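# Tray the two pistons most alike in weight

## Task

Of the five pistons, find the two whose weights are nearest each other and set both in the steel parts tray. None of the remaining three may touch the tray or hang over its edge. The tray must end up lying flat on the bench. Everything must stay put on its own, not because the robot holds it. At the end, open the grippers and pull the arms away.

## Robot and tools

Robot: two arms, left_arm and right_arm, mounted facing each other across a table. Each has a parallel two-finger gripper. Occasionally a held part gets a short tug or a loose object gets nudged. Nothing may leave the table.

World frame: one shared frame with its origin at the table centre. The table surface is at z = +0.020 m, +z is up, and left_arm's base sits on the +y side. The arm names are labels, not image sides. Reported hand positions are in metres, orientations are quaternions (wxyz), and velocities are in m/s and rad/s. Printed positions can be slightly wrong, more so when an arm reaches far.

Gripper frame: the fingers point along the gripper's +x, and they open and close along its y. end_effector_position is the point between the pads, roughly 3 to 4 cm short of the fingertips.

The 14-number row (used by execute_actions and move): a single flat list covering both arms, 7 numbers per arm, left_arm first, then right_arm: dx, dy, dz, rx, ry, rz, opening. Every value lies in [-1, 1]. dx to rz are an offset expressed in that gripper's own axes, not a pose. It is counted from the gripper pose in the latest result that showed it. Before any such result in the scene, and for the second or later call within a single reply, it is counted from where the gripper is when the action begins. Scale: 1.0 equals 0.6 m of travel or 180 degrees of turn. rx, ry, rz form one rotation vector. Opening is absolute, not an offset: +1 is fully open (0.088 m), empty fingers close fully near -0.80, and values lower than that down to -1 add nothing. Going from open to closed takes at least about 0.5 s. All-zero offsets are not a pause; they pull the gripper back to its reference pose. For an arm that should stay still, send the offset back to its desired pose in the first call of a reply and zeros afterwards, always with the opening it should keep.

execute_actions: argument actions, a list holding at most one item. An empty list returns the state plus pictures. An action is {"rows": [...], "steps": n}, with up to 15 rows and n from 8 to 15 (default 15); each step is 1/30 s. Each row is one step's target, all measured from the same reference pose rather than chained; the final row repeats if there are fewer rows than steps. A wait is {"steps": n} with n up to 300, counted from the previous result, so thinking time eats into it. pictures (boolean) asks for images. The result arrives 8 steps before the action finishes; those steps run while you think. A rejected call moves nothing.

move: target is one 14-number row as above; speed is the path top speed in m/s, 0.002 to 0.5, default 0.25, with rotation capped at twice that in rad/s. Both grippers travel straight lines that finish together, lasting 0.5 to 10 s; anything longer stops after 10 s short of the goal. The opening is sent at the start. Paths ignore obstacles and the other arm, grippers may lag, drift or overshoot the speed. Faster contact hits harder and aiming deeper past a contact presses harder. The result adds a move: line with an ending (done, off_target, moving, held, fault) and limits (paced = pose clipped; held = some steps blocked, after which the arm may jump fast), plus each gripper's distance from its target. If only one arm is named, the other finished fine.

wait: seconds from 0 to 10; nothing new is sent.

zoom_image: camera (cam_head_left, cam_head_right, cam_left_wrist, cam_right_wrist) and region [x0, y0, x1, y1] in that camera's pixel coordinates, origin top-left, at most 504 by 504. All images are 504x504. Calibration (K, distortion, T_world_to_cam) is given per camera and may be off by a few degrees and millimetres.

finished_scene: pass the current scene number. It is final and reports whether the goal holds; the next scene's task comes with it.

Control facts: each step the commanded pose is clipped to 70 mm and 16 degrees from the measured pose, so distant goals take several actions; after an action the arm goes at most 70 mm more. Position takes priority over orientation. Friction may leave the gripper short or tilted; verify and correct after moves. A Hand target line shows what each arm is now driving toward. HELD marks steps the clearance check blocked; pose unreachable names the arm it altered.

Gripping: grip_measured uses the same scale as opening, with up to about 1 mm bias and up to 0.061 narrower while squeezing hard. To hold, command about 0.07 below grip_measured; less margin holds more gently. Pads push about 34 to 49 N. grip_effort_n is the motor effort in newtons (negative = closing), capped near 83 N, biased and noisy, n/a at start.

Weighing pistons: External joint torques estimate outside load, including a held object's weight, plus friction and error; compare readings while lifting each piston in the same pose.

Joint ranges (rad): waist -3.054 to 3.054, shoulder 0.000 to 3.142, elbow 0.000 to 2.356, wrist pitch -1.571 to 1.571, wrist yaw -1.571 to 1.571, wrist roll -3.142 to 3.142. Load limits (N m): waist 16.6, shoulder 20.6, elbow 20.5, wrist pitch 5.42, wrist yaw 5.4, wrist roll 5.07. Exceeding one causes a TORQUE FAULT: the arm halts for 10 s. Holding loads heats motors; MOTOR HOT warns from 50 °C, and at 95 °C an OVER-TEMPERATURE FAULT holds the arm and may cut its power so it goes limp.

Avoid: dropping or slamming parts, hard pushes, arms colliding or pressing each other, tipping the tray, and knocking anything off the table. Move efficiently and smoothly.

Each tool is called after "Call:" by a JSON object that holds its "method" and its "body", one argument or row to a line.

## Session

Call:
{"method": "execute_actions", "body": {
  "actions": []
}}

Scene clock: 0.00 s of 12600.00 s.
left_arm: end_effector_position=(-0.0037, +0.1675, +0.3600) grip_measured=+0.846 grip_effort_n=n/a end_effector_quat_wxyz=(+0.366, +0.237, -0.390, -0.811) end_effector_velocity=(-0.001, +0.001, -0.001) end_effector_angular_velocity=(+0.007, +0.005, +0.001) | right_arm: end_effector_position=(-0.3728, -0.2085, +0.1271) grip_measured=+0.832 grip_effort_n=n/a end_effector_quat_wxyz=(+0.516, +0.369, +0.677, -0.372) end_effector_velocity=(-0.002, +0.002, +0.002) end_effector_angular_velocity=(+0.007, +0.012, +0.006)
Joint positions: left_arm=[0.818 0.774 0.553 0.05  0.944 1.083 0.08 ] | right_arm=[ 0.937  2.046  1.36  -0.677 -0.095 -2.988  0.08 ]
Joint velocities: left_arm=[-0.007 -0.007 -0.002 -0.007 -0.007 -0.007 -0.   ] | right_arm=[-0.002 -0.002  0.002  0.007 -0.007 -0.007 -0.   ]
Joint torques (N m, as the arm reports them, + toward a larger angle): no reading
External joint torques (N m, as the arm's controller estimates them; a push from outside toward a larger angle lowers the number): no reading
Motor temperatures (°C, as the motors report them): left_arm=[23 25 27 27 27 25] | right_arm=[26 25 24 26 23 26]
Heat: left arm: hottest elbow 27 °C (+0.0 °C/min); right arm: hottest waist 26 °C (+0.0 °C/min).
Hand target (left_arm): -0.004, +0.167, +0.360; -0.366, -0.237, +0.390, +0.811
Hand target (right_arm): -0.373, -0.208, +0.127; +0.516, +0.369, +0.677, -0.372

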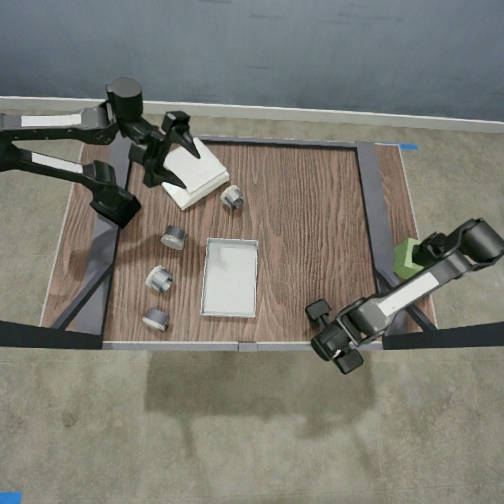

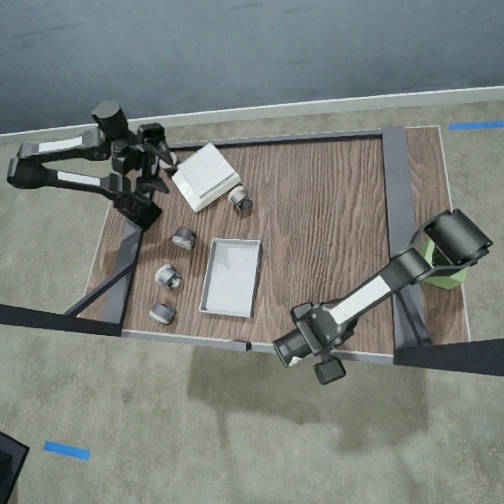

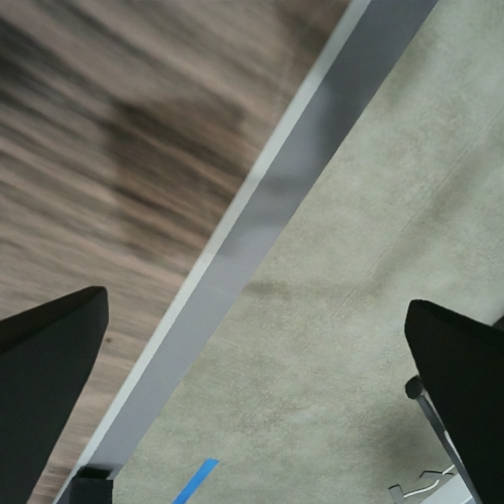

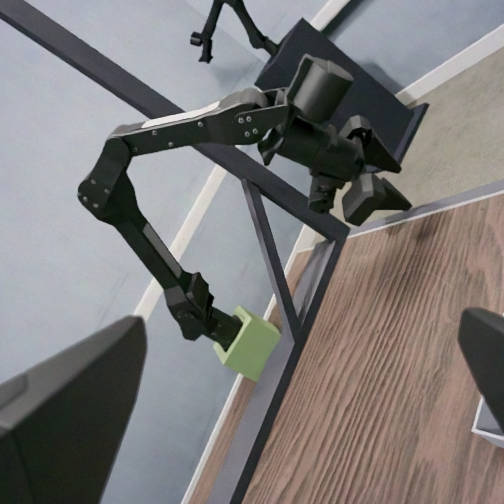

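Call:
{"method": "zoom_image", "body": {
  "camera": "cam_head_right",
  "region": [120,120,280,340]
}}

Call:
{"method": "zoom_image", "body": {
  "camera": "cam_head_left",
  "region": [120,120,280,340]
}}

Region (120, 120, 280, 340) of cam_head_right's 504x504 image, scaled by 2.291, with more detail than that image has; it fills the left 367 columns of this view, and the rest is white.

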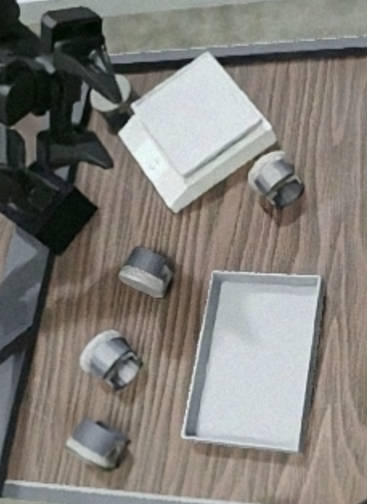

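Region (120, 120, 280, 340) of cam_head_left's 504x504 image, scaled by 2.291, with more detail than that image has; it fills the left 367 columns of this view, and the rest is white.

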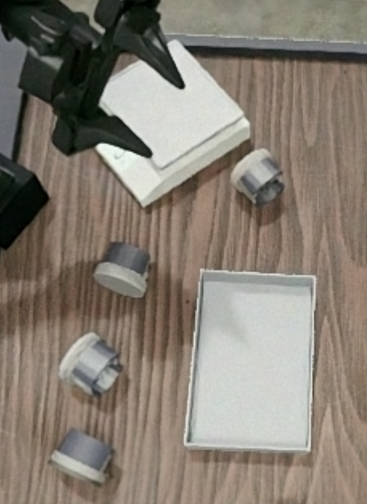

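Call:
{"method": "move", "body": {
  "target": [-0.017,-0.303,-0.042,0.051,0.236,-0.406,1,0,0,0,0,0,0,0.83],
  "speed": 0.3
}}

Scene clock: 4.40 s of 12600.00 s.
left_arm: end_effector_position=(-0.0545, +0.2436, +0.1990) grip_measured=+1.000 grip_effort_n=15.6 end_effector_quat_wxyz=(-0.089, +0.699, -0.086, -0.705) end_effector_velocity=(+0.003, +0.002, -0.001) end_effector_angular_velocity=(+0.013, -0.032, +0.015) | right_arm: end_effector_position=(-0.3728, -0.2085, +0.1271) grip_measured=+0.832 grip_effort_n=-14.2 end_effector_quat_wxyz=(+0.516, +0.369, +0.677, -0.372) end_effector_velocity=(+0.001, -0.002, +0.000) end_effector_angular_velocity=(-0.009, +0.001, +0.006)
Joint positions: left_arm=[ 0.041  1.351  0.961 -1.182  0.009  1.321  0.088] | right_arm=[ 0.937  2.046  1.36  -0.677 -0.095 -2.988  0.08 ]
Joint velocities: left_arm=[-0.007  0.012  0.007 -0.022 -0.022 -0.022  0.   ] | right_arm=[-0.002 -0.002 -0.002 -0.007 -0.007 -0.007 -0.   ]
Joint torques (N m, as the arm reports them, + toward a larger angle): left_arm=[-0.46 -2.42  5.32 -0.27 -0.04 -0.13] | right_arm=[ 0.05 -7.46  5.91  0.42 -0.06  0.02]
External joint torques (N m, as the arm's controller estimates them; a push from outside toward a larger angle lowers the number): left_arm=[-0.48  1.53 -0.27 -0.57 -0.1  -0.13] | right_arm=[ 0.04  1.38  0.5  -0.14  0.01  0.02]
Motor temperatures (°C, as the motors report them): left_arm=[23 25 28 27 27 25] | right_arm=[26 26 24 26 23 26]
Heat: left arm: hottest elbow 28 °C (+0.0 °C/min); right arm: hottest waist 26 °C (+0.0 °C/min).
Hand target (left_arm): -0.056, +0.242, +0.200; -0.089, +0.700, -0.086, -0.704
Hand target (right_arm): -0.373, -0.208, +0.127; +0.516, +0.369, +0.677, -0.372
Off the commanded pose (left_arm): 0.002 m, 1 deg.
Off the commanded pose (right_arm): 0.000 m, 0 deg.
Kept back: nothing.
move: done
camera_calibration (this result's frames):
cam_left_wrist: T_world_to_cam=[[0.271209, 0.962412, -0.0144265, -0.201394], [0.90625, -0.250276, 0.340695, 0.070879], [0.324279, -0.105474, -0.940063, 0.306629], [0, 0, 0, 1]] pos_world=[-0.109047, 0.243905, 0.261197]

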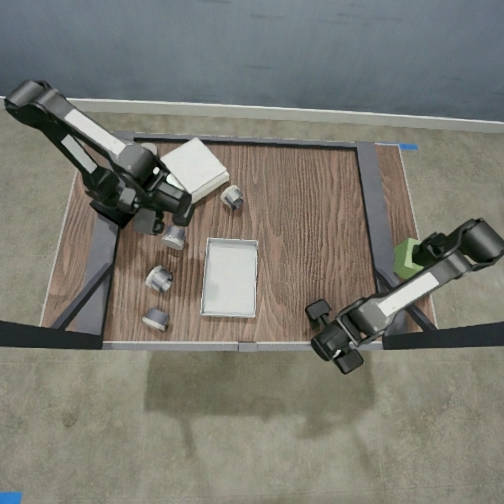

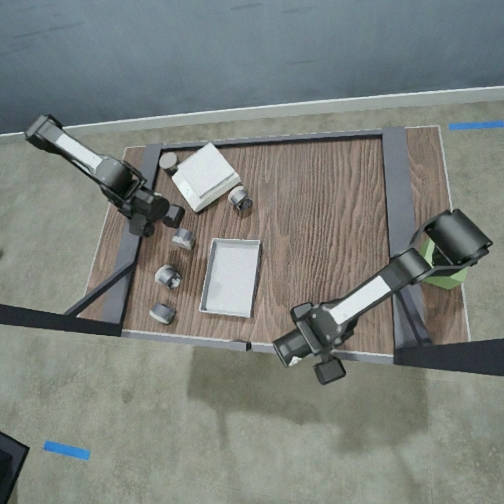

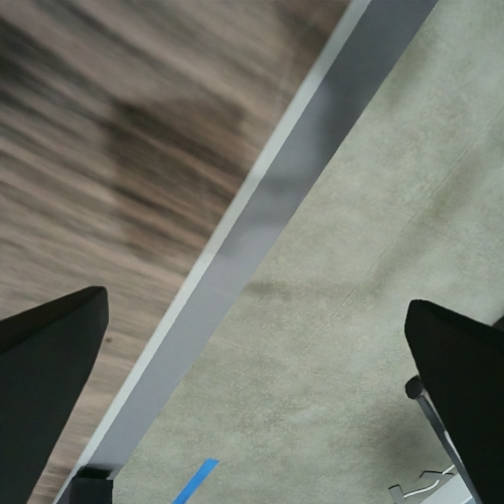

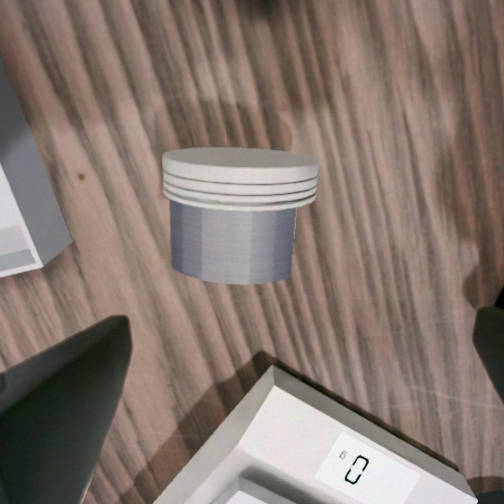

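Call:
{"method": "move", "body": {
  "target": [0.11,0.025,-0.01,0,0,0,1,0,0,0,0,0,0,0.83]
}}

Scene clock: 6.00 s of 12600.00 s.
left_arm: end_effector_position=(-0.0542, +0.2265, +0.1366) grip_measured=+1.000 grip_effort_n=16.0 end_effector_quat_wxyz=(-0.084, +0.697, -0.090, -0.706) end_effector_velocity=(+0.000, -0.001, -0.001) end_effector_angular_velocity=(-0.006, -0.006, -0.010) | right_arm: end_effector_position=(-0.3728, -0.2085, +0.1271) grip_measured=+0.832 grip_effort_n=-13.7 end_effector_quat_wxyz=(+0.516, +0.369, +0.677, -0.372) end_effector_velocity=(+0.001, -0.001, +0.002) end_effector_angular_velocity=(-0.002, +0.002, +0.020)
Joint positions: left_arm=[ 0.077  1.476  0.805 -0.889  0.009  1.356  0.088] | right_arm=[ 0.937  2.046  1.36  -0.677 -0.095 -2.988  0.08 ]
Joint velocities: left_arm=[-0.002  0.002 -0.002  0.007 -0.007  0.007  0.   ] | right_arm=[-0.002 -0.007 -0.002 -0.007 -0.007 -0.022 -0.   ]
Joint torques (N m, as the arm reports them, + toward a larger angle): left_arm=[ 0.19 -2.92  2.88  0.18  0.11  0.07] | right_arm=[ 0.05 -7.46  5.9   0.41 -0.06  0.03]
External joint torques (N m, as the arm's controller estimates them; a push from outside toward a larger angle lowers the number): left_arm=[ 0.21  1.58 -2.32 -0.14  0.05  0.07] | right_arm=[ 0.05  1.43  0.49 -0.14  0.    0.02]
Motor temperatures (°C, as the motors report them): left_arm=[23 25 28 27 27 25] | right_arm=[26 26 24 26 23 26]
Heat: left arm: hottest elbow 28 °C (+10.0 °C/min); right arm: hottest waist 26 °C (+0.0 °C/min).
Hand target (left_arm): -0.053, +0.228, +0.133; -0.088, +0.699, -0.086, -0.705
Hand target (right_arm): -0.373, -0.208, +0.127; +0.516, +0.369, +0.677, -0.372
Off the commanded pose (left_arm): 0.004 m, 1 deg.
Off the commanded pose (right_arm): 0.000 m, 0 deg.
Kept back: nothing.
move: done
camera_calibration (this result's frames):
cam_left_wrist: T_world_to_cam=[[0.270368, 0.962382, -0.0268865, -0.184247], [0.908111, -0.245648, 0.339103, 0.0868908], [0.319742, -0.116099, -0.940365, 0.248211], [0, 0, 0, 1]] pos_world=[-0.108455, 0.227478, 0.19899]

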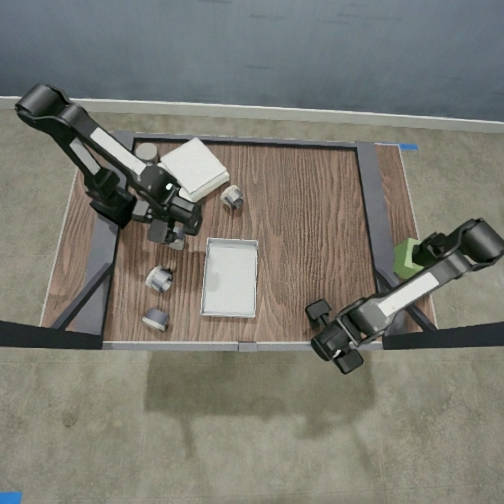

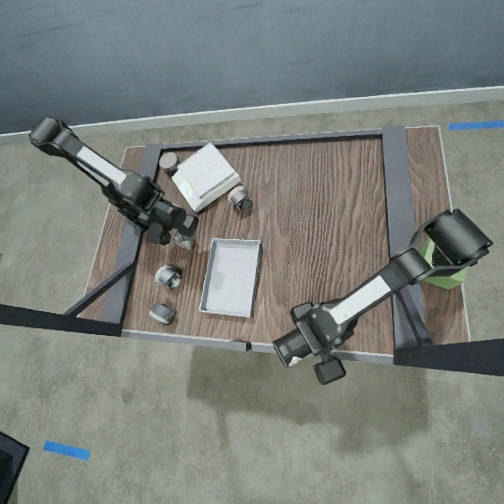

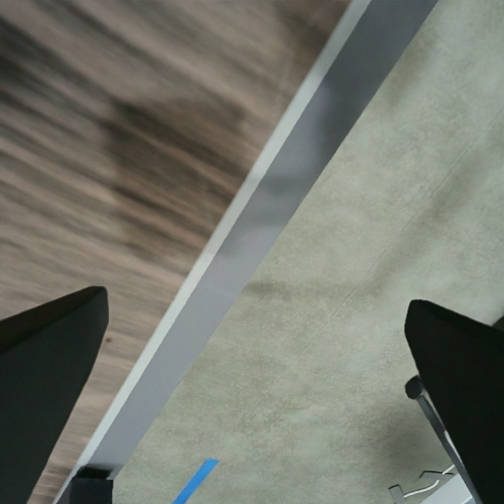

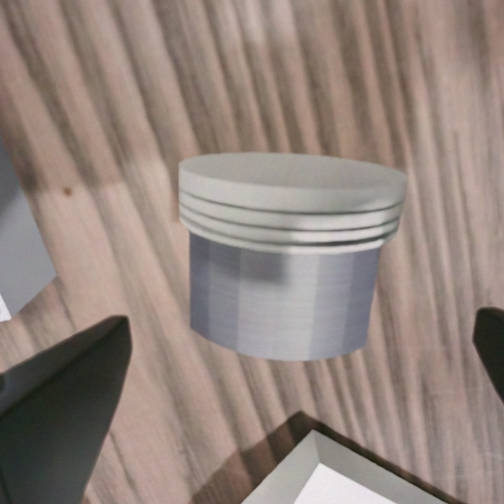

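Call:
{"method": "move", "body": {
  "target": [0.085,0.012,-0.025,0,0,0,1,0,0,0,0,0,0,0.83],
  "speed": 0.12
}}

Scene clock: 7.33 s of 12600.00 s.
left_arm: end_effector_position=(-0.0438, +0.2134, +0.0890) grip_measured=+1.000 grip_effort_n=15.6 end_effector_quat_wxyz=(-0.080, +0.696, -0.094, -0.707) end_effector_velocity=(+0.001, -0.000, -0.002) end_effector_angular_velocity=(-0.001, -0.008, -0.010) | right_arm: end_effector_position=(-0.3728, -0.2085, +0.1271) grip_measured=+0.832 grip_effort_n=-13.7 end_effector_quat_wxyz=(+0.516, +0.369, +0.677, -0.372) end_effector_velocity=(+0.001, +0.002, +0.001) end_effector_angular_velocity=(+0.012, -0.003, +0.003)
Joint positions: left_arm=[ 0.142  1.606  0.71  -0.651  0.009  1.421  0.088] | right_arm=[ 0.937  2.046  1.36  -0.677 -0.095 -2.988  0.08 ]
Joint velocities: left_arm=[-0.002  0.007 -0.002  0.007 -0.007  0.007  0.   ] | right_arm=[-0.002 -0.002 -0.002  0.007  0.007 -0.007 -0.   ]
Joint torques (N m, as the arm reports them, + toward a larger angle): left_arm=[ 0.03 -3.4   2.48  0.13  0.11  0.14] | right_arm=[ 0.   -7.48  5.9   0.41 -0.06  0.02]
External joint torques (N m, as the arm's controller estimates them; a push from outside toward a larger angle lowers the number): left_arm=[ 0.05  1.5  -2.15 -0.2   0.04  0.14] | right_arm=[ 0.03  1.39  0.45 -0.17  0.    0.01]
Motor temperatures (°C, as the motors report them): left_arm=[23 25 28 27 27 25] | right_arm=[26 27 25 26 23 26]
Heat: left arm: hottest elbow 28 °C (+8.2 °C/min); right arm: hottest shoulder 27 °C (+8.2 °C/min).
Hand target (left_arm): -0.042, +0.216, +0.086; -0.084, +0.698, -0.090, -0.706
Hand target (right_arm): -0.373, -0.208, +0.127; +0.516, +0.369, +0.677, -0.372
Off the commanded pose (left_arm): 0.004 m, 1 deg.
Off the commanded pose (right_arm): 0.000 m, 0 deg.
Kept back: nothing.
move: done
camera_calibration (this result's frames):
cam_left_wrist: T_world_to_cam=[[0.269854, 0.962099, -0.0392831, -0.174587], [0.909594, -0.241317, 0.338237, 0.0895419], [0.315938, -0.127006, -0.940241, 0.200753], [0, 0, 0, 1]] pos_world=[-0.0977592, 0.215075, 0.151611]

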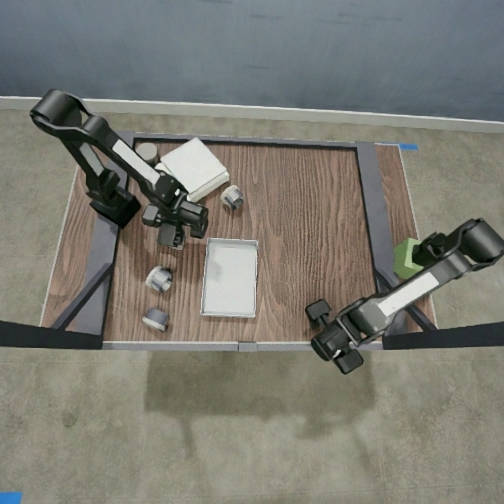

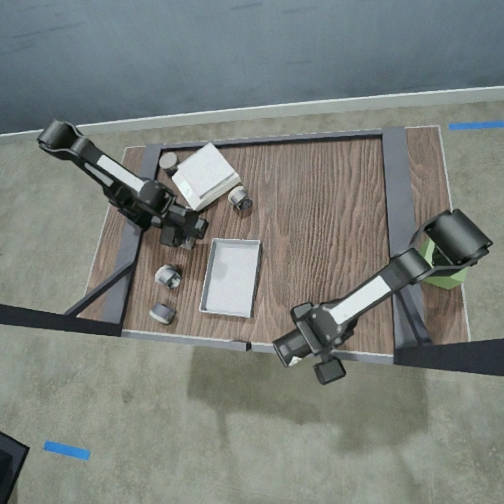

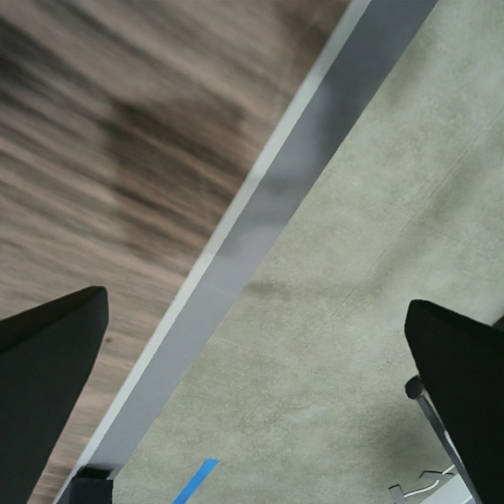

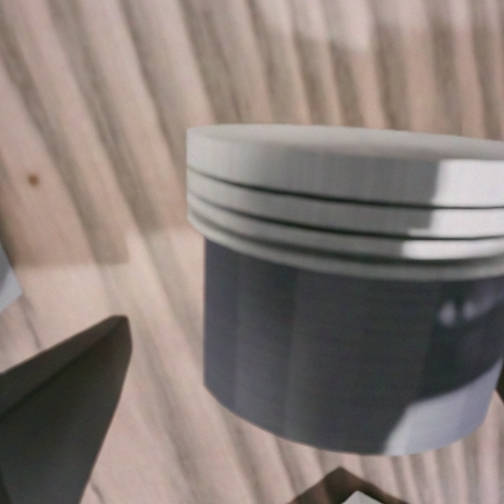

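Call:
{"method": "move", "body": {
  "target": [0,-0.02,0,0,0,0,1,0,0,0,0,0,0,0.83],
  "speed": 0.08
}}

Call:
{"method": "move", "body": {
  "target": [0.042,0,0,0,0,0,1,0,0,0,0,0,0,0.83],
  "speed": 0.08
}}

Scene clock: 8.30 s of 12600.00 s.
left_arm: end_effector_position=(-0.0410, +0.2229, +0.0887) grip_measured=+1.000 grip_effort_n=15.1 end_effector_quat_wxyz=(-0.080, +0.697, -0.094, -0.707) end_effector_velocity=(-0.002, +0.000, +0.001) end_effector_angular_velocity=(-0.009, +0.011, -0.010) | right_arm: end_effector_position=(-0.3728, -0.2085, +0.1271) grip_measured=+0.832 grip_effort_n=-13.7 end_effector_quat_wxyz=(+0.516, +0.369, +0.677, -0.372) end_effector_velocity=(-0.002, -0.001, +0.004) end_effector_angular_velocity=(-0.012, +0.020, -0.005)
Joint positions: left_arm=[ 0.137  1.57   0.672 -0.65   0.009  1.416  0.088] | right_arm=[ 0.937  2.046  1.36  -0.677 -0.095 -2.988  0.08 ]
Joint velocities: left_arm=[-0.002 -0.012 -0.007  0.007  0.007  0.007  0.   ] | right_arm=[-0.002 -0.007  0.002 -0.007 -0.022  0.007 -0.   ]
Joint torques (N m, as the arm reports them, + toward a larger angle): left_arm=[-0.27 -4.49  2.54  0.05  0.08 -0.11] | right_arm=[ 0.03 -7.47  5.92  0.42 -0.05  0.04]
External joint torques (N m, as the arm's controller estimates them; a push from outside toward a larger angle lowers the number): left_arm=[-0.27  0.17 -2.16 -0.32  0.01 -0.11] | right_arm=[ 0.    1.47  0.42 -0.16  0.02  0.04]
Motor temperatures (°C, as the motors report them): left_arm=[23 25 28 27 27 25] | right_arm=[26 27 25 26 23 26]
Heat: left arm: hottest elbow 28 °C (+7.2 °C/min); right arm: hottest shoulder 27 °C (+7.2 °C/min).
Hand target (left_arm): -0.041, +0.225, +0.089; -0.080, +0.696, -0.094, -0.707
Hand target (right_arm): -0.373, -0.208, +0.127; +0.516, +0.369, +0.677, -0.372
Off the commanded pose (left_arm): 0.002 m, 0 deg.
Off the commanded pose (right_arm): 0.000 m, 0 deg.
Kept back: nothing.
move: done
camera_calibration (this result's frames):
cam_left_wrist: T_world_to_cam=[[0.270231, 0.962026, -0.0384743, -0.184524], [0.90943, -0.24193, 0.338242, 0.0895213], [0.316089, -0.126393, -0.940272, 0.200746], [0, 0, 0, 1]] pos_world=[-0.0950029, 0.224548, 0.151377]

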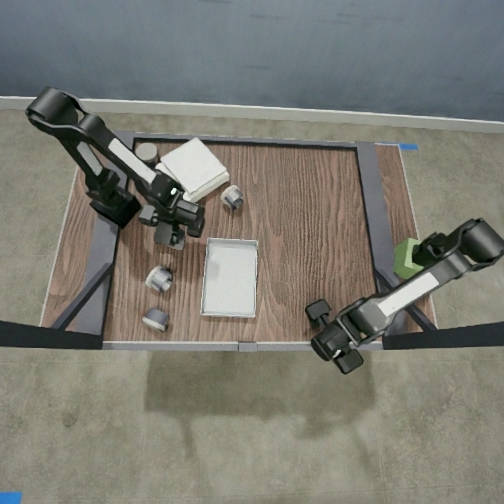

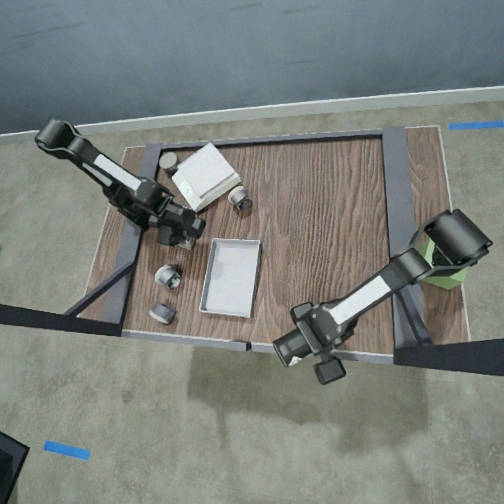

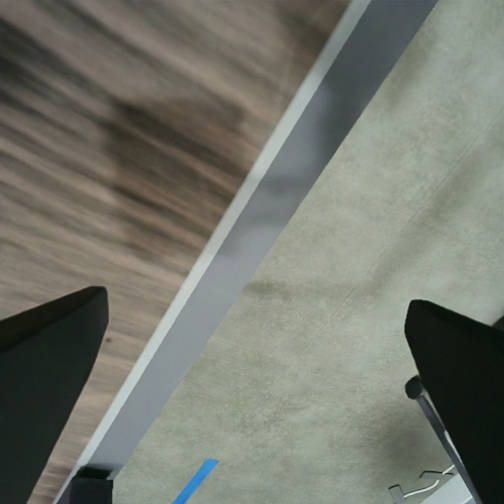

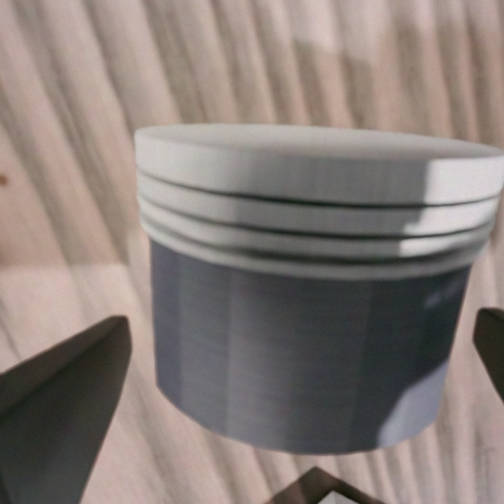

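Scene clock: 9.13 s of 12600.00 s.
left_arm: end_effector_position=(-0.0424, +0.2196, +0.0667) grip_measured=+1.000 grip_effort_n=15.6 end_effector_quat_wxyz=(-0.076, +0.695, -0.098, -0.708) end_effector_velocity=(+0.002, -0.000, -0.002) end_effector_angular_velocity=(-0.000, -0.007, +0.025) | right_arm: end_effector_position=(-0.3728, -0.2085, +0.1271) grip_measured=+0.832 grip_effort_n=-13.7 end_effector_quat_wxyz=(+0.516, +0.369, +0.677, -0.372) end_effector_velocity=(+0.000, -0.004, +0.001) end_effector_angular_velocity=(-0.022, +0.005, +0.024)
Joint positions: left_arm=[ 0.137  1.644  0.634 -0.526  0.009  1.416  0.088] | right_arm=[ 0.937  2.046  1.36  -0.677 -0.095 -2.988  0.08 ]
Joint velocities: left_arm=[ 0.002  0.007 -0.002  0.007 -0.007 -0.022  0.   ] | right_arm=[-0.002 -0.002  0.002 -0.022 -0.022 -0.022 -0.   ]
Joint torques (N m, as the arm reports them, + toward a larger angle): left_arm=[-0.16 -3.41  2.16  0.17  0.09 -0.05] | right_arm=[ 0.   -7.48  5.91  0.41 -0.06  0.02]
External joint torques (N m, as the arm's controller estimates them; a push from outside toward a larger angle lowers the number): left_arm=[-0.18  1.4  -2.14 -0.21  0.03 -0.05] | right_arm=[-0.04  1.4   0.49 -0.14  0.01  0.02]
Motor temperatures (°C, as the motors report them): left_arm=[23 25 28 27 27 25] | right_arm=[26 27 25 26 23 26]
Heat: left arm: hottest elbow 28 °C (+6.6 °C/min); right arm: hottest shoulder 27 °C (+6.6 °C/min).
Hand target (left_arm): -0.041, +0.223, +0.064; -0.080, +0.697, -0.094, -0.707
Hand target (right_arm): -0.373, -0.208, +0.127; +0.516, +0.369, +0.677, -0.372
Off the commanded pose (left_arm): 0.004 m, 1 deg.
Off the commanded pose (right_arm): 0.000 m, 0 deg.
Kept back: nothing.
move: done
camera_calibration (this result's frames):
cam_left_wrist: T_world_to_cam=[[0.270026, 0.961544, -0.0501926, -0.180939], [0.910988, -0.238256, 0.336651, 0.096805], [0.311746, -0.13663, -0.940291, 0.182145], [0, 0, 0, 1]] pos_world=[-0.096113, 0.221931, 0.129598]

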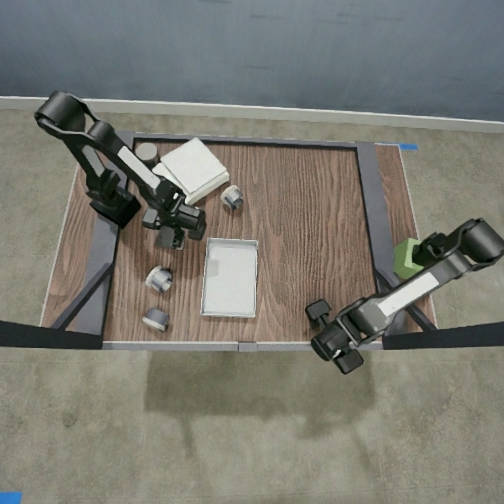

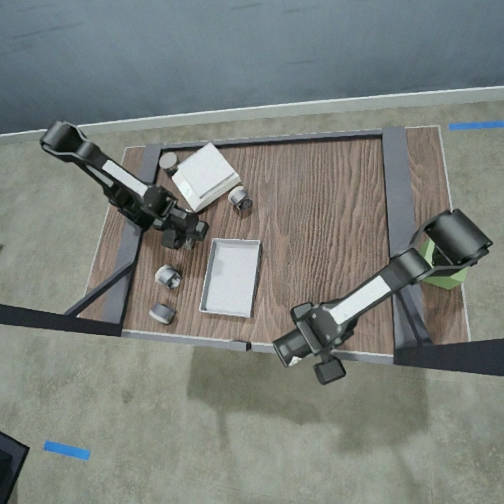

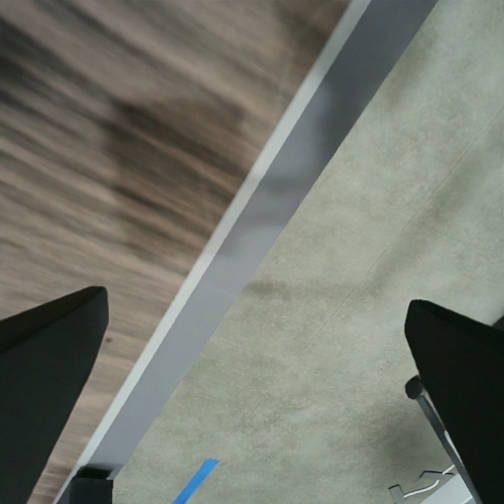

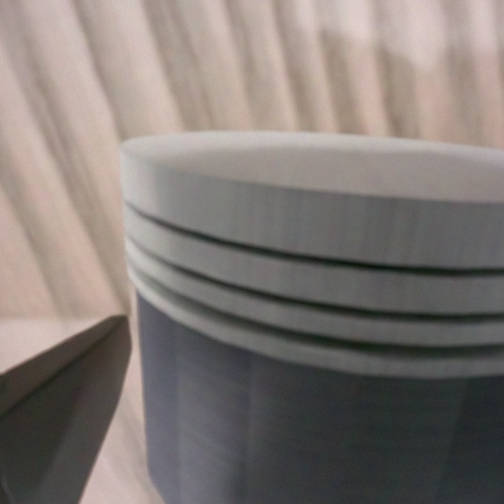

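Call:
{"method": "move", "body": {
  "target": [0.008,0,0,0,0,0,0.25,0,0,0,0,0,0,0.83],
  "speed": 0.05
}}

Scene clock: 10.10 s of 12600.00 s.
left_arm: end_effector_position=(-0.0432, +0.2167, +0.0647) grip_measured=+0.254 grip_effort_n=-15.1 end_effector_quat_wxyz=(-0.072, +0.695, -0.102, -0.708) end_effector_velocity=(+0.002, +0.002, -0.001) end_effector_angular_velocity=(+0.009, -0.011, +0.020) | right_arm: end_effector_position=(-0.3728, -0.2085, +0.1271) grip_measured=+0.832 grip_effort_n=-14.2 end_effector_quat_wxyz=(+0.516, +0.369, +0.677, -0.372) end_effector_velocity=(-0.002, +0.003, +0.001) end_effector_angular_velocity=(+0.015, +0.018, +0.006)
Joint positions: left_arm=[ 0.137  1.653  0.632 -0.504  0.006  1.416  0.051] | right_arm=[ 0.937  2.046  1.36  -0.677 -0.095 -2.988  0.08 ]
Joint velocities: left_arm=[-0.002  0.002 -0.002 -0.007 -0.007 -0.022 -0.001] | right_arm=[-0.002 -0.002 -0.002  0.022 -0.007 -0.007 -0.   ]
Joint torques (N m, as the arm reports them, + toward a larger angle): left_arm=[-0.11 -3.28  2.2   0.17  0.17 -0.02] | right_arm=[ 0.02 -7.46  5.9   0.41 -0.06  0.02]
External joint torques (N m, as the arm's controller estimates them; a push from outside toward a larger angle lowers the number): left_arm=[-0.11  1.56 -2.02 -0.2   0.11 -0.01] | right_arm=[ 0.06  1.39  0.47 -0.16  0.01  0.02]
Motor temperatures (°C, as the motors report them): left_arm=[23 25 28 27 27 25] | right_arm=[26 27 25 26 23 26]
Heat: left arm: hottest elbow 28 °C (+5.9 °C/min); right arm: hottest shoulder 27 °C (+5.9 °C/min).
Hand target (left_arm): -0.042, +0.219, +0.062; -0.076, +0.695, -0.098, -0.708
Hand target (right_arm): -0.373, -0.208, +0.127; +0.516, +0.369, +0.677, -0.372
Off the commanded pose (left_arm): 0.004 m, 1 deg.
Off the commanded pose (right_arm): 0.000 m, 0 deg.
Kept back: nothing.
move: done
camera_calibration (this result's frames):
cam_left_wrist: T_world_to_cam=[[0.269447, 0.961053, -0.0614387, -0.177267], [0.911846, -0.234091, 0.33725, 0.0965777], [0.309733, -0.146894, -0.939408, 0.182169], [0, 0, 0, 1]] pos_world=[-0.0967237, 0.219731, 0.127669]

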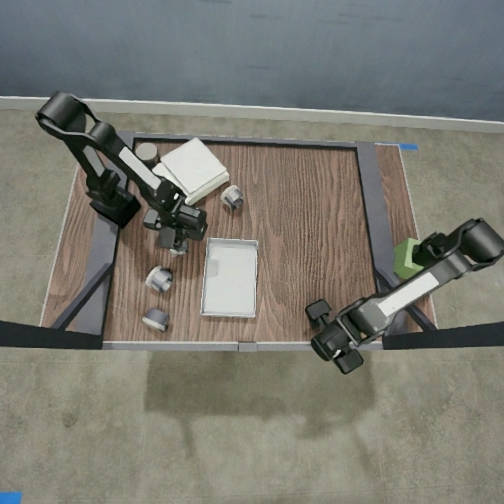

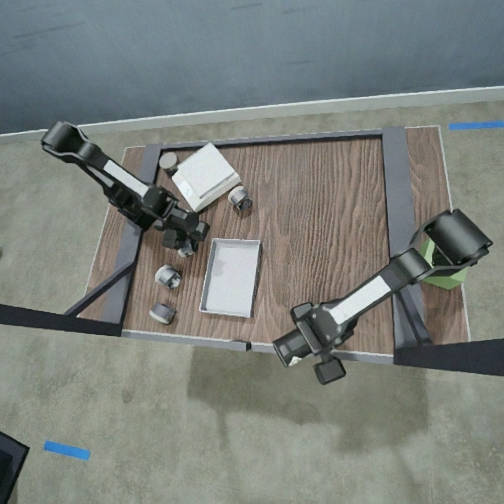

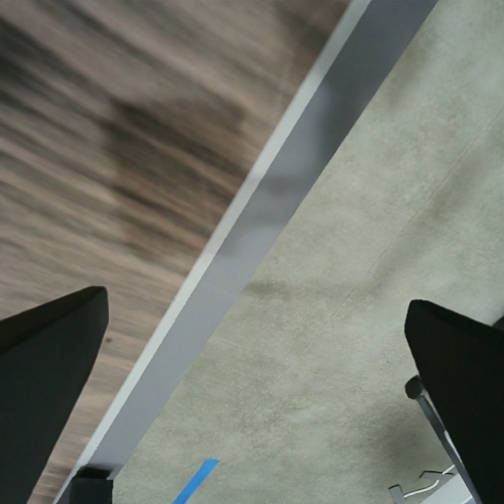

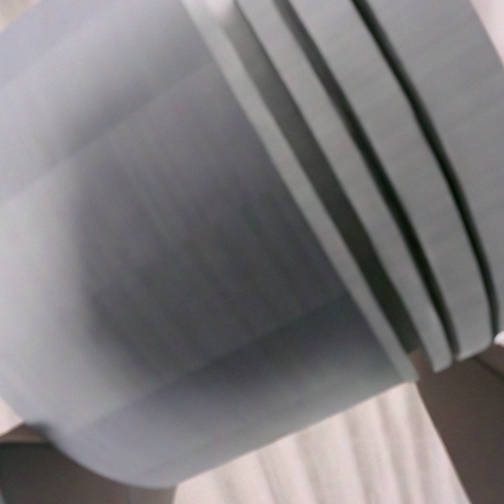

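Call:
{"method": "move", "body": {
  "target": [0,0,0,0,0,0,1,0,0,0,0,0,0,0.83]
}}

Call:
{"method": "move", "body": {
  "target": [-0.17,0,0.04,0,0,0.02,1,0,0,0,0,0,0,0.83]
}}

Scene clock: 11.03 s of 12600.00 s.
left_arm: end_effector_position=(-0.0432, +0.2167, +0.0646) grip_measured=+1.000 grip_effort_n=16.0 end_effector_quat_wxyz=(-0.072, +0.695, -0.102, -0.708) end_effector_velocity=(+0.003, +0.003, -0.001) end_effector_angular_velocity=(+0.009, -0.011, +0.010) | right_arm: end_effector_position=(-0.3728, -0.2085, +0.1271) grip_measured=+0.832 grip_effort_n=-13.7 end_effector_quat_wxyz=(+0.516, +0.369, +0.677, -0.372) end_effector_velocity=(+0.002, -0.007, -0.002) end_effector_angular_velocity=(-0.033, +0.002, +0.009)
Joint positions: left_arm=[ 0.137  1.654  0.632 -0.504  0.006  1.416  0.088] | right_arm=[ 0.937  2.046  1.36  -0.677 -0.095 -2.988  0.08 ]
Joint velocities: left_arm=[ 0.002 -0.002 -0.007 -0.007 -0.007 -0.007  0.   ] | right_arm=[-0.002 -0.002 -0.007 -0.022 -0.022 -0.007 -0.   ]
Joint torques (N m, as the arm reports them, + toward a larger angle): left_arm=[-0.09 -4.04  2.97 -0.01  0.09 -0.02] | right_arm=[ 0.04 -7.48  5.92  0.42 -0.05  0.02]
External joint torques (N m, as the arm's controller estimates them; a push from outside toward a larger angle lowers the number): left_arm=[-0.11  0.75 -1.19 -0.37  0.03 -0.02] | right_arm=[ 0.02  1.29  0.61 -0.12  0.02  0.01]
Motor temperatures (°C, as the motors report them): left_arm=[23 25 28 27 27 25] | right_arm=[26 27 25 26 23 26]
Heat: left arm: hottest elbow 28 °C (+5.4 °C/min); right arm: hottest shoulder 27 °C (+5.4 °C/min).
Hand target (left_arm): -0.043, +0.217, +0.065; -0.072, +0.695, -0.102, -0.708
Hand target (right_arm): -0.373, -0.208, +0.127; +0.516, +0.369, +0.677, -0.372
Off the commanded pose (left_arm): 0.000 m, 0 deg.
Off the commanded pose (right_arm): 0.000 m, 0 deg.
Kept back: nothing.
move: done
camera_calibration (this result's frames):
cam_left_wrist: T_world_to_cam=[[0.269447, 0.961053, -0.0614387, -0.17724], [0.911846, -0.234091, 0.33725, 0.0966082], [0.309733, -0.146894, -0.939408, 0.182097], [0, 0, 0, 1]] pos_world=[-0.0967365, 0.219701, 0.127593]

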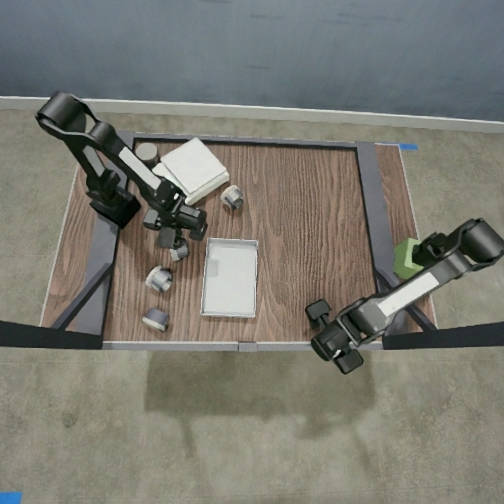

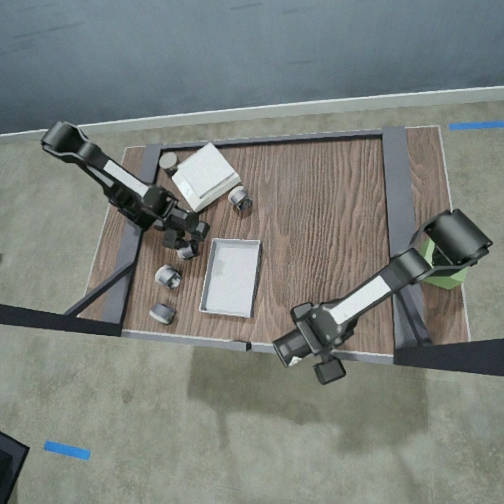

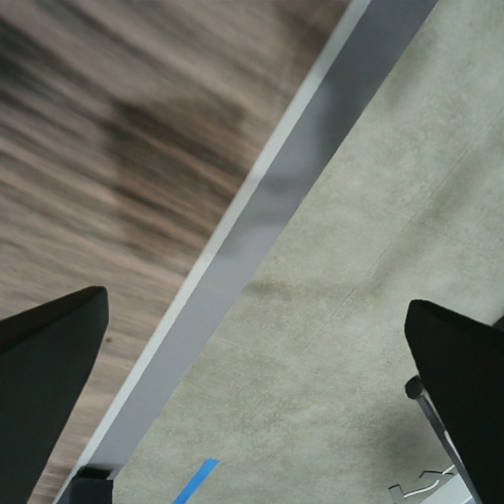

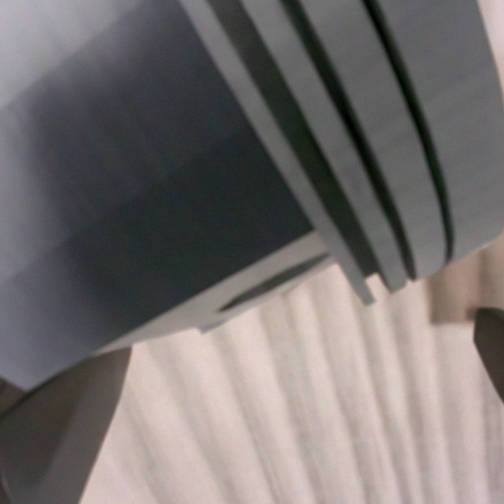

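Scene clock: 12.00 s of 12600.00 s.
left_arm: end_effector_position=(-0.0628, +0.2277, +0.1623) grip_measured=+1.000 grip_effort_n=16.0 end_effector_quat_wxyz=(-0.055, +0.693, -0.119, -0.709) end_effector_velocity=(+0.002, -0.002, +0.004) end_effector_angular_velocity=(-0.022, -0.014, -0.008) | right_arm: end_effector_position=(-0.3728, -0.2085, +0.1271) grip_measured=+0.832 grip_effort_n=-13.7 end_effector_quat_wxyz=(+0.516, +0.369, +0.677, -0.372) end_effector_velocity=(-0.001, -0.003, +0.000) end_effector_angular_velocity=(-0.017, +0.013, +0.009)
Joint positions: left_arm=[ 0.028  1.377  0.828 -0.929 -0.013  1.308  0.088] | right_arm=[ 0.937  2.046  1.36  -0.677 -0.095 -2.988  0.08 ]
Joint velocities: left_arm=[-0.002 -0.012  0.007 -0.007 -0.022  0.007  0.   ] | right_arm=[-0.002 -0.002 -0.002 -0.007 -0.022 -0.007 -0.   ]
Joint torques (N m, as the arm reports them, + toward a larger angle): left_arm=[-0.2  -4.04  4.91 -0.01 -0.02 -0.09] | right_arm=[ 0.02 -7.47  5.91  0.41 -0.06  0.03]
External joint torques (N m, as the arm's controller estimates them; a push from outside toward a larger angle lowers the number): left_arm=[-0.22  0.09 -0.66 -0.48 -0.06 -0.08] | right_arm=[ 0.    1.39  0.48 -0.16  0.01  0.02]
Motor temperatures (°C, as the motors report them): left_arm=[23 26 28 27 27 25] | right_arm=[26 27 25 26 23 26]
Heat: left arm: hottest elbow 28 °C (+5.0 °C/min); right arm: hottest shoulder 27 °C (+5.0 °C/min).
Hand target (left_arm): -0.064, +0.226, +0.167; -0.050, +0.691, -0.124, -0.710
Hand target (right_arm): -0.373, -0.208, +0.127; +0.516, +0.369, +0.677, -0.372
Off the commanded pose (left_arm): 0.005 m, 1 deg.
Off the commanded pose (right_arm): 0.000 m, 0 deg.
Kept back: nothing.
move: done
camera_calibration (this result's frames):
cam_left_wrist: T_world_to_cam=[[0.26858, 0.956942, -0.110122, -0.167703], [0.915439, -0.218, 0.338302, 0.080498], [0.299729, -0.191671, -0.934572, 0.290341], [0, 0, 0, 1]] pos_world=[-0.115673, 0.233681, 0.225644]

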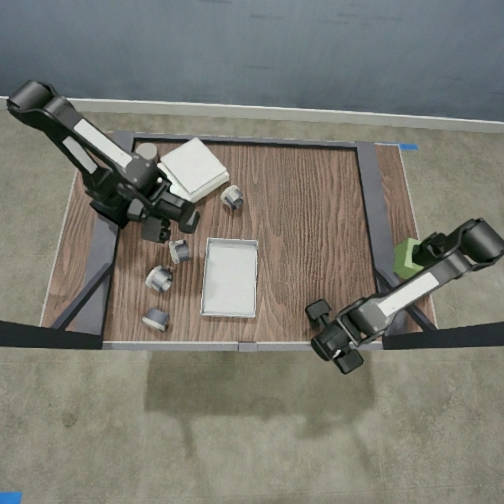

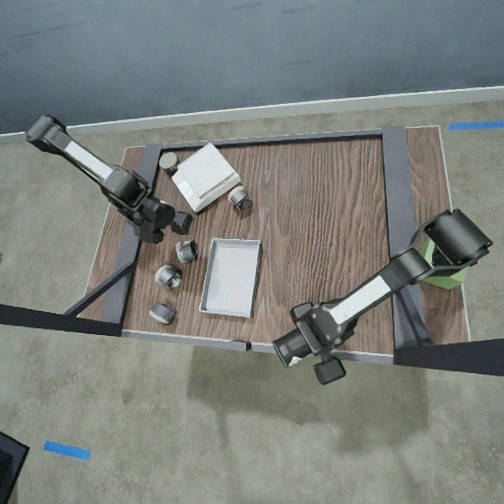

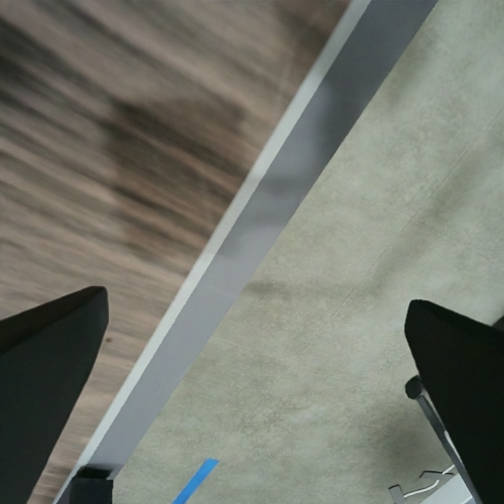

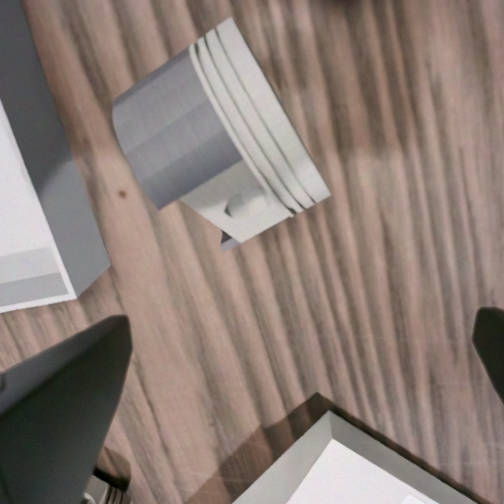

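Call:
{"method": "move", "body": {
  "target": [0.053,0.025,0.069,0.337,-0.021,-0.035,1,0,0,0,0,0,0,0.83],
  "speed": 0.35
}}

Scene clock: 15.00 s of 12600.00 s.
left_arm: end_effector_position=(-0.1053, +0.2219, +0.1325) grip_measured=+1.000 grip_effort_n=15.1 end_effector_quat_wxyz=(-0.436, +0.555, -0.420, -0.571) end_effector_velocity=(+0.001, +0.001, -0.000) end_effector_angular_velocity=(+0.002, -0.010, +0.005) | right_arm: end_effector_position=(-0.3728, -0.2085, +0.1271) grip_measured=+0.832 grip_effort_n=-13.7 end_effector_quat_wxyz=(+0.516, +0.369, +0.677, -0.372) end_effector_velocity=(+0.002, +0.001, +0.001) end_effector_angular_velocity=(-0.002, -0.005, -0.025)
Joint positions: left_arm=[-0.086  1.629  0.938 -0.901  0.022  2.248  0.088] | right_arm=[ 0.937  2.046  1.36  -0.677 -0.095 -2.988  0.08 ]
Joint velocities: left_arm=[-0.002  0.002  0.002 -0.007 -0.007 -0.007  0.   ] | right_arm=[-0.002 -0.002  0.002 -0.007  0.007  0.022  0.   ]
Joint torques (N m, as the arm reports them, + toward a larger angle): left_arm=[-0.39 -3.77  4.76 -0.13  0.18  0.1 ] | right_arm=[ 0.01 -7.47  5.9   0.42 -0.06  0.02]
External joint torques (N m, as the arm's controller estimates them; a push from outside toward a larger angle lowers the number): left_arm=[-0.39  1.68 -0.24 -0.33  0.11  0.1 ] | right_arm=[-0.04  1.43  0.43 -0.16  0.01  0.02]
Motor temperatures (°C, as the motors report them): left_arm=[23 26 29 27 27 25] | right_arm=[26 28 25 26 23 26]
Heat: left arm: hottest elbow 29 °C (+8.0 °C/min); right arm: hottest shoulder 28 °C (+8.0 °C/min).
Hand target (left_arm): -0.108, +0.221, +0.133; -0.438, +0.552, -0.423, -0.570
Hand target (right_arm): -0.373, -0.208, +0.127; +0.516, +0.369, +0.677, -0.372
Off the commanded pose (left_arm): 0.003 m, 0 deg.
Off the commanded pose (right_arm): 0.000 m, 0 deg.
Kept back: nothing.
move: done
camera_calibration (this result's frames):
cam_left_wrist: T_world_to_cam=[[0.970426, 0.241013, -0.0136376, 0.0658748], [0.232588, -0.918395, 0.320082, 0.214217], [0.064619, -0.313788, -0.947292, 0.278118], [0, 0, 0, 1]] pos_world=[-0.131723, 0.268129, 0.19579]

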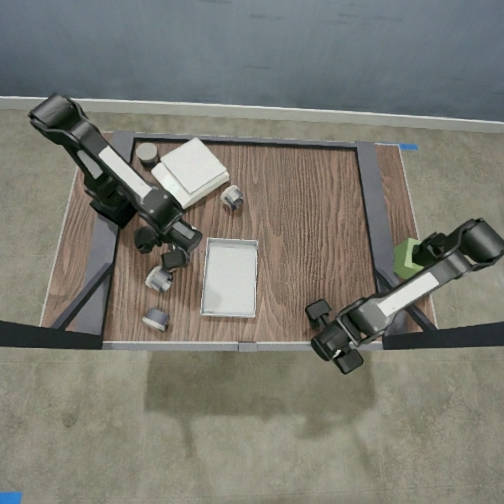

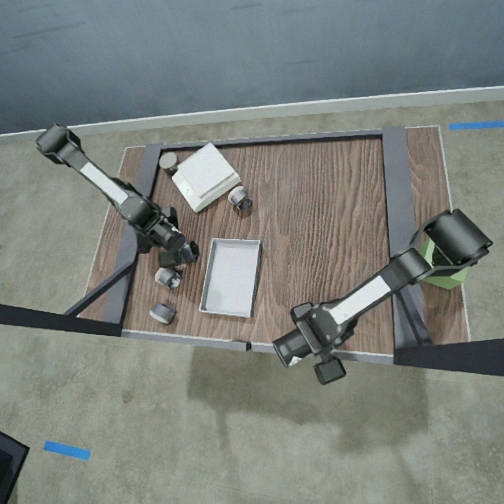

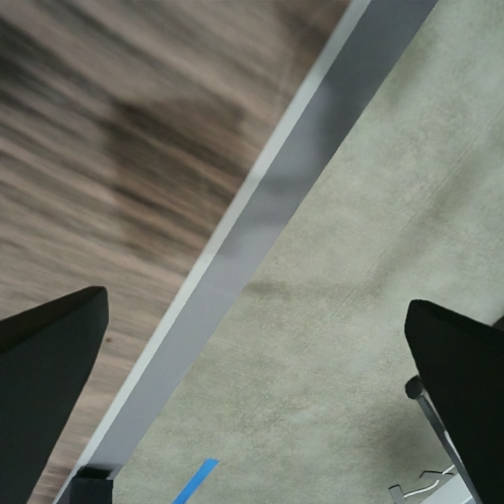

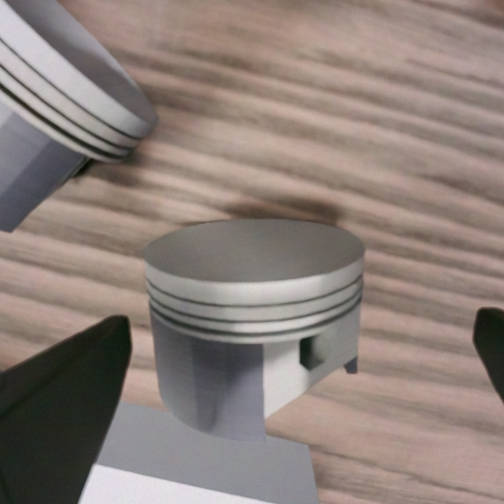

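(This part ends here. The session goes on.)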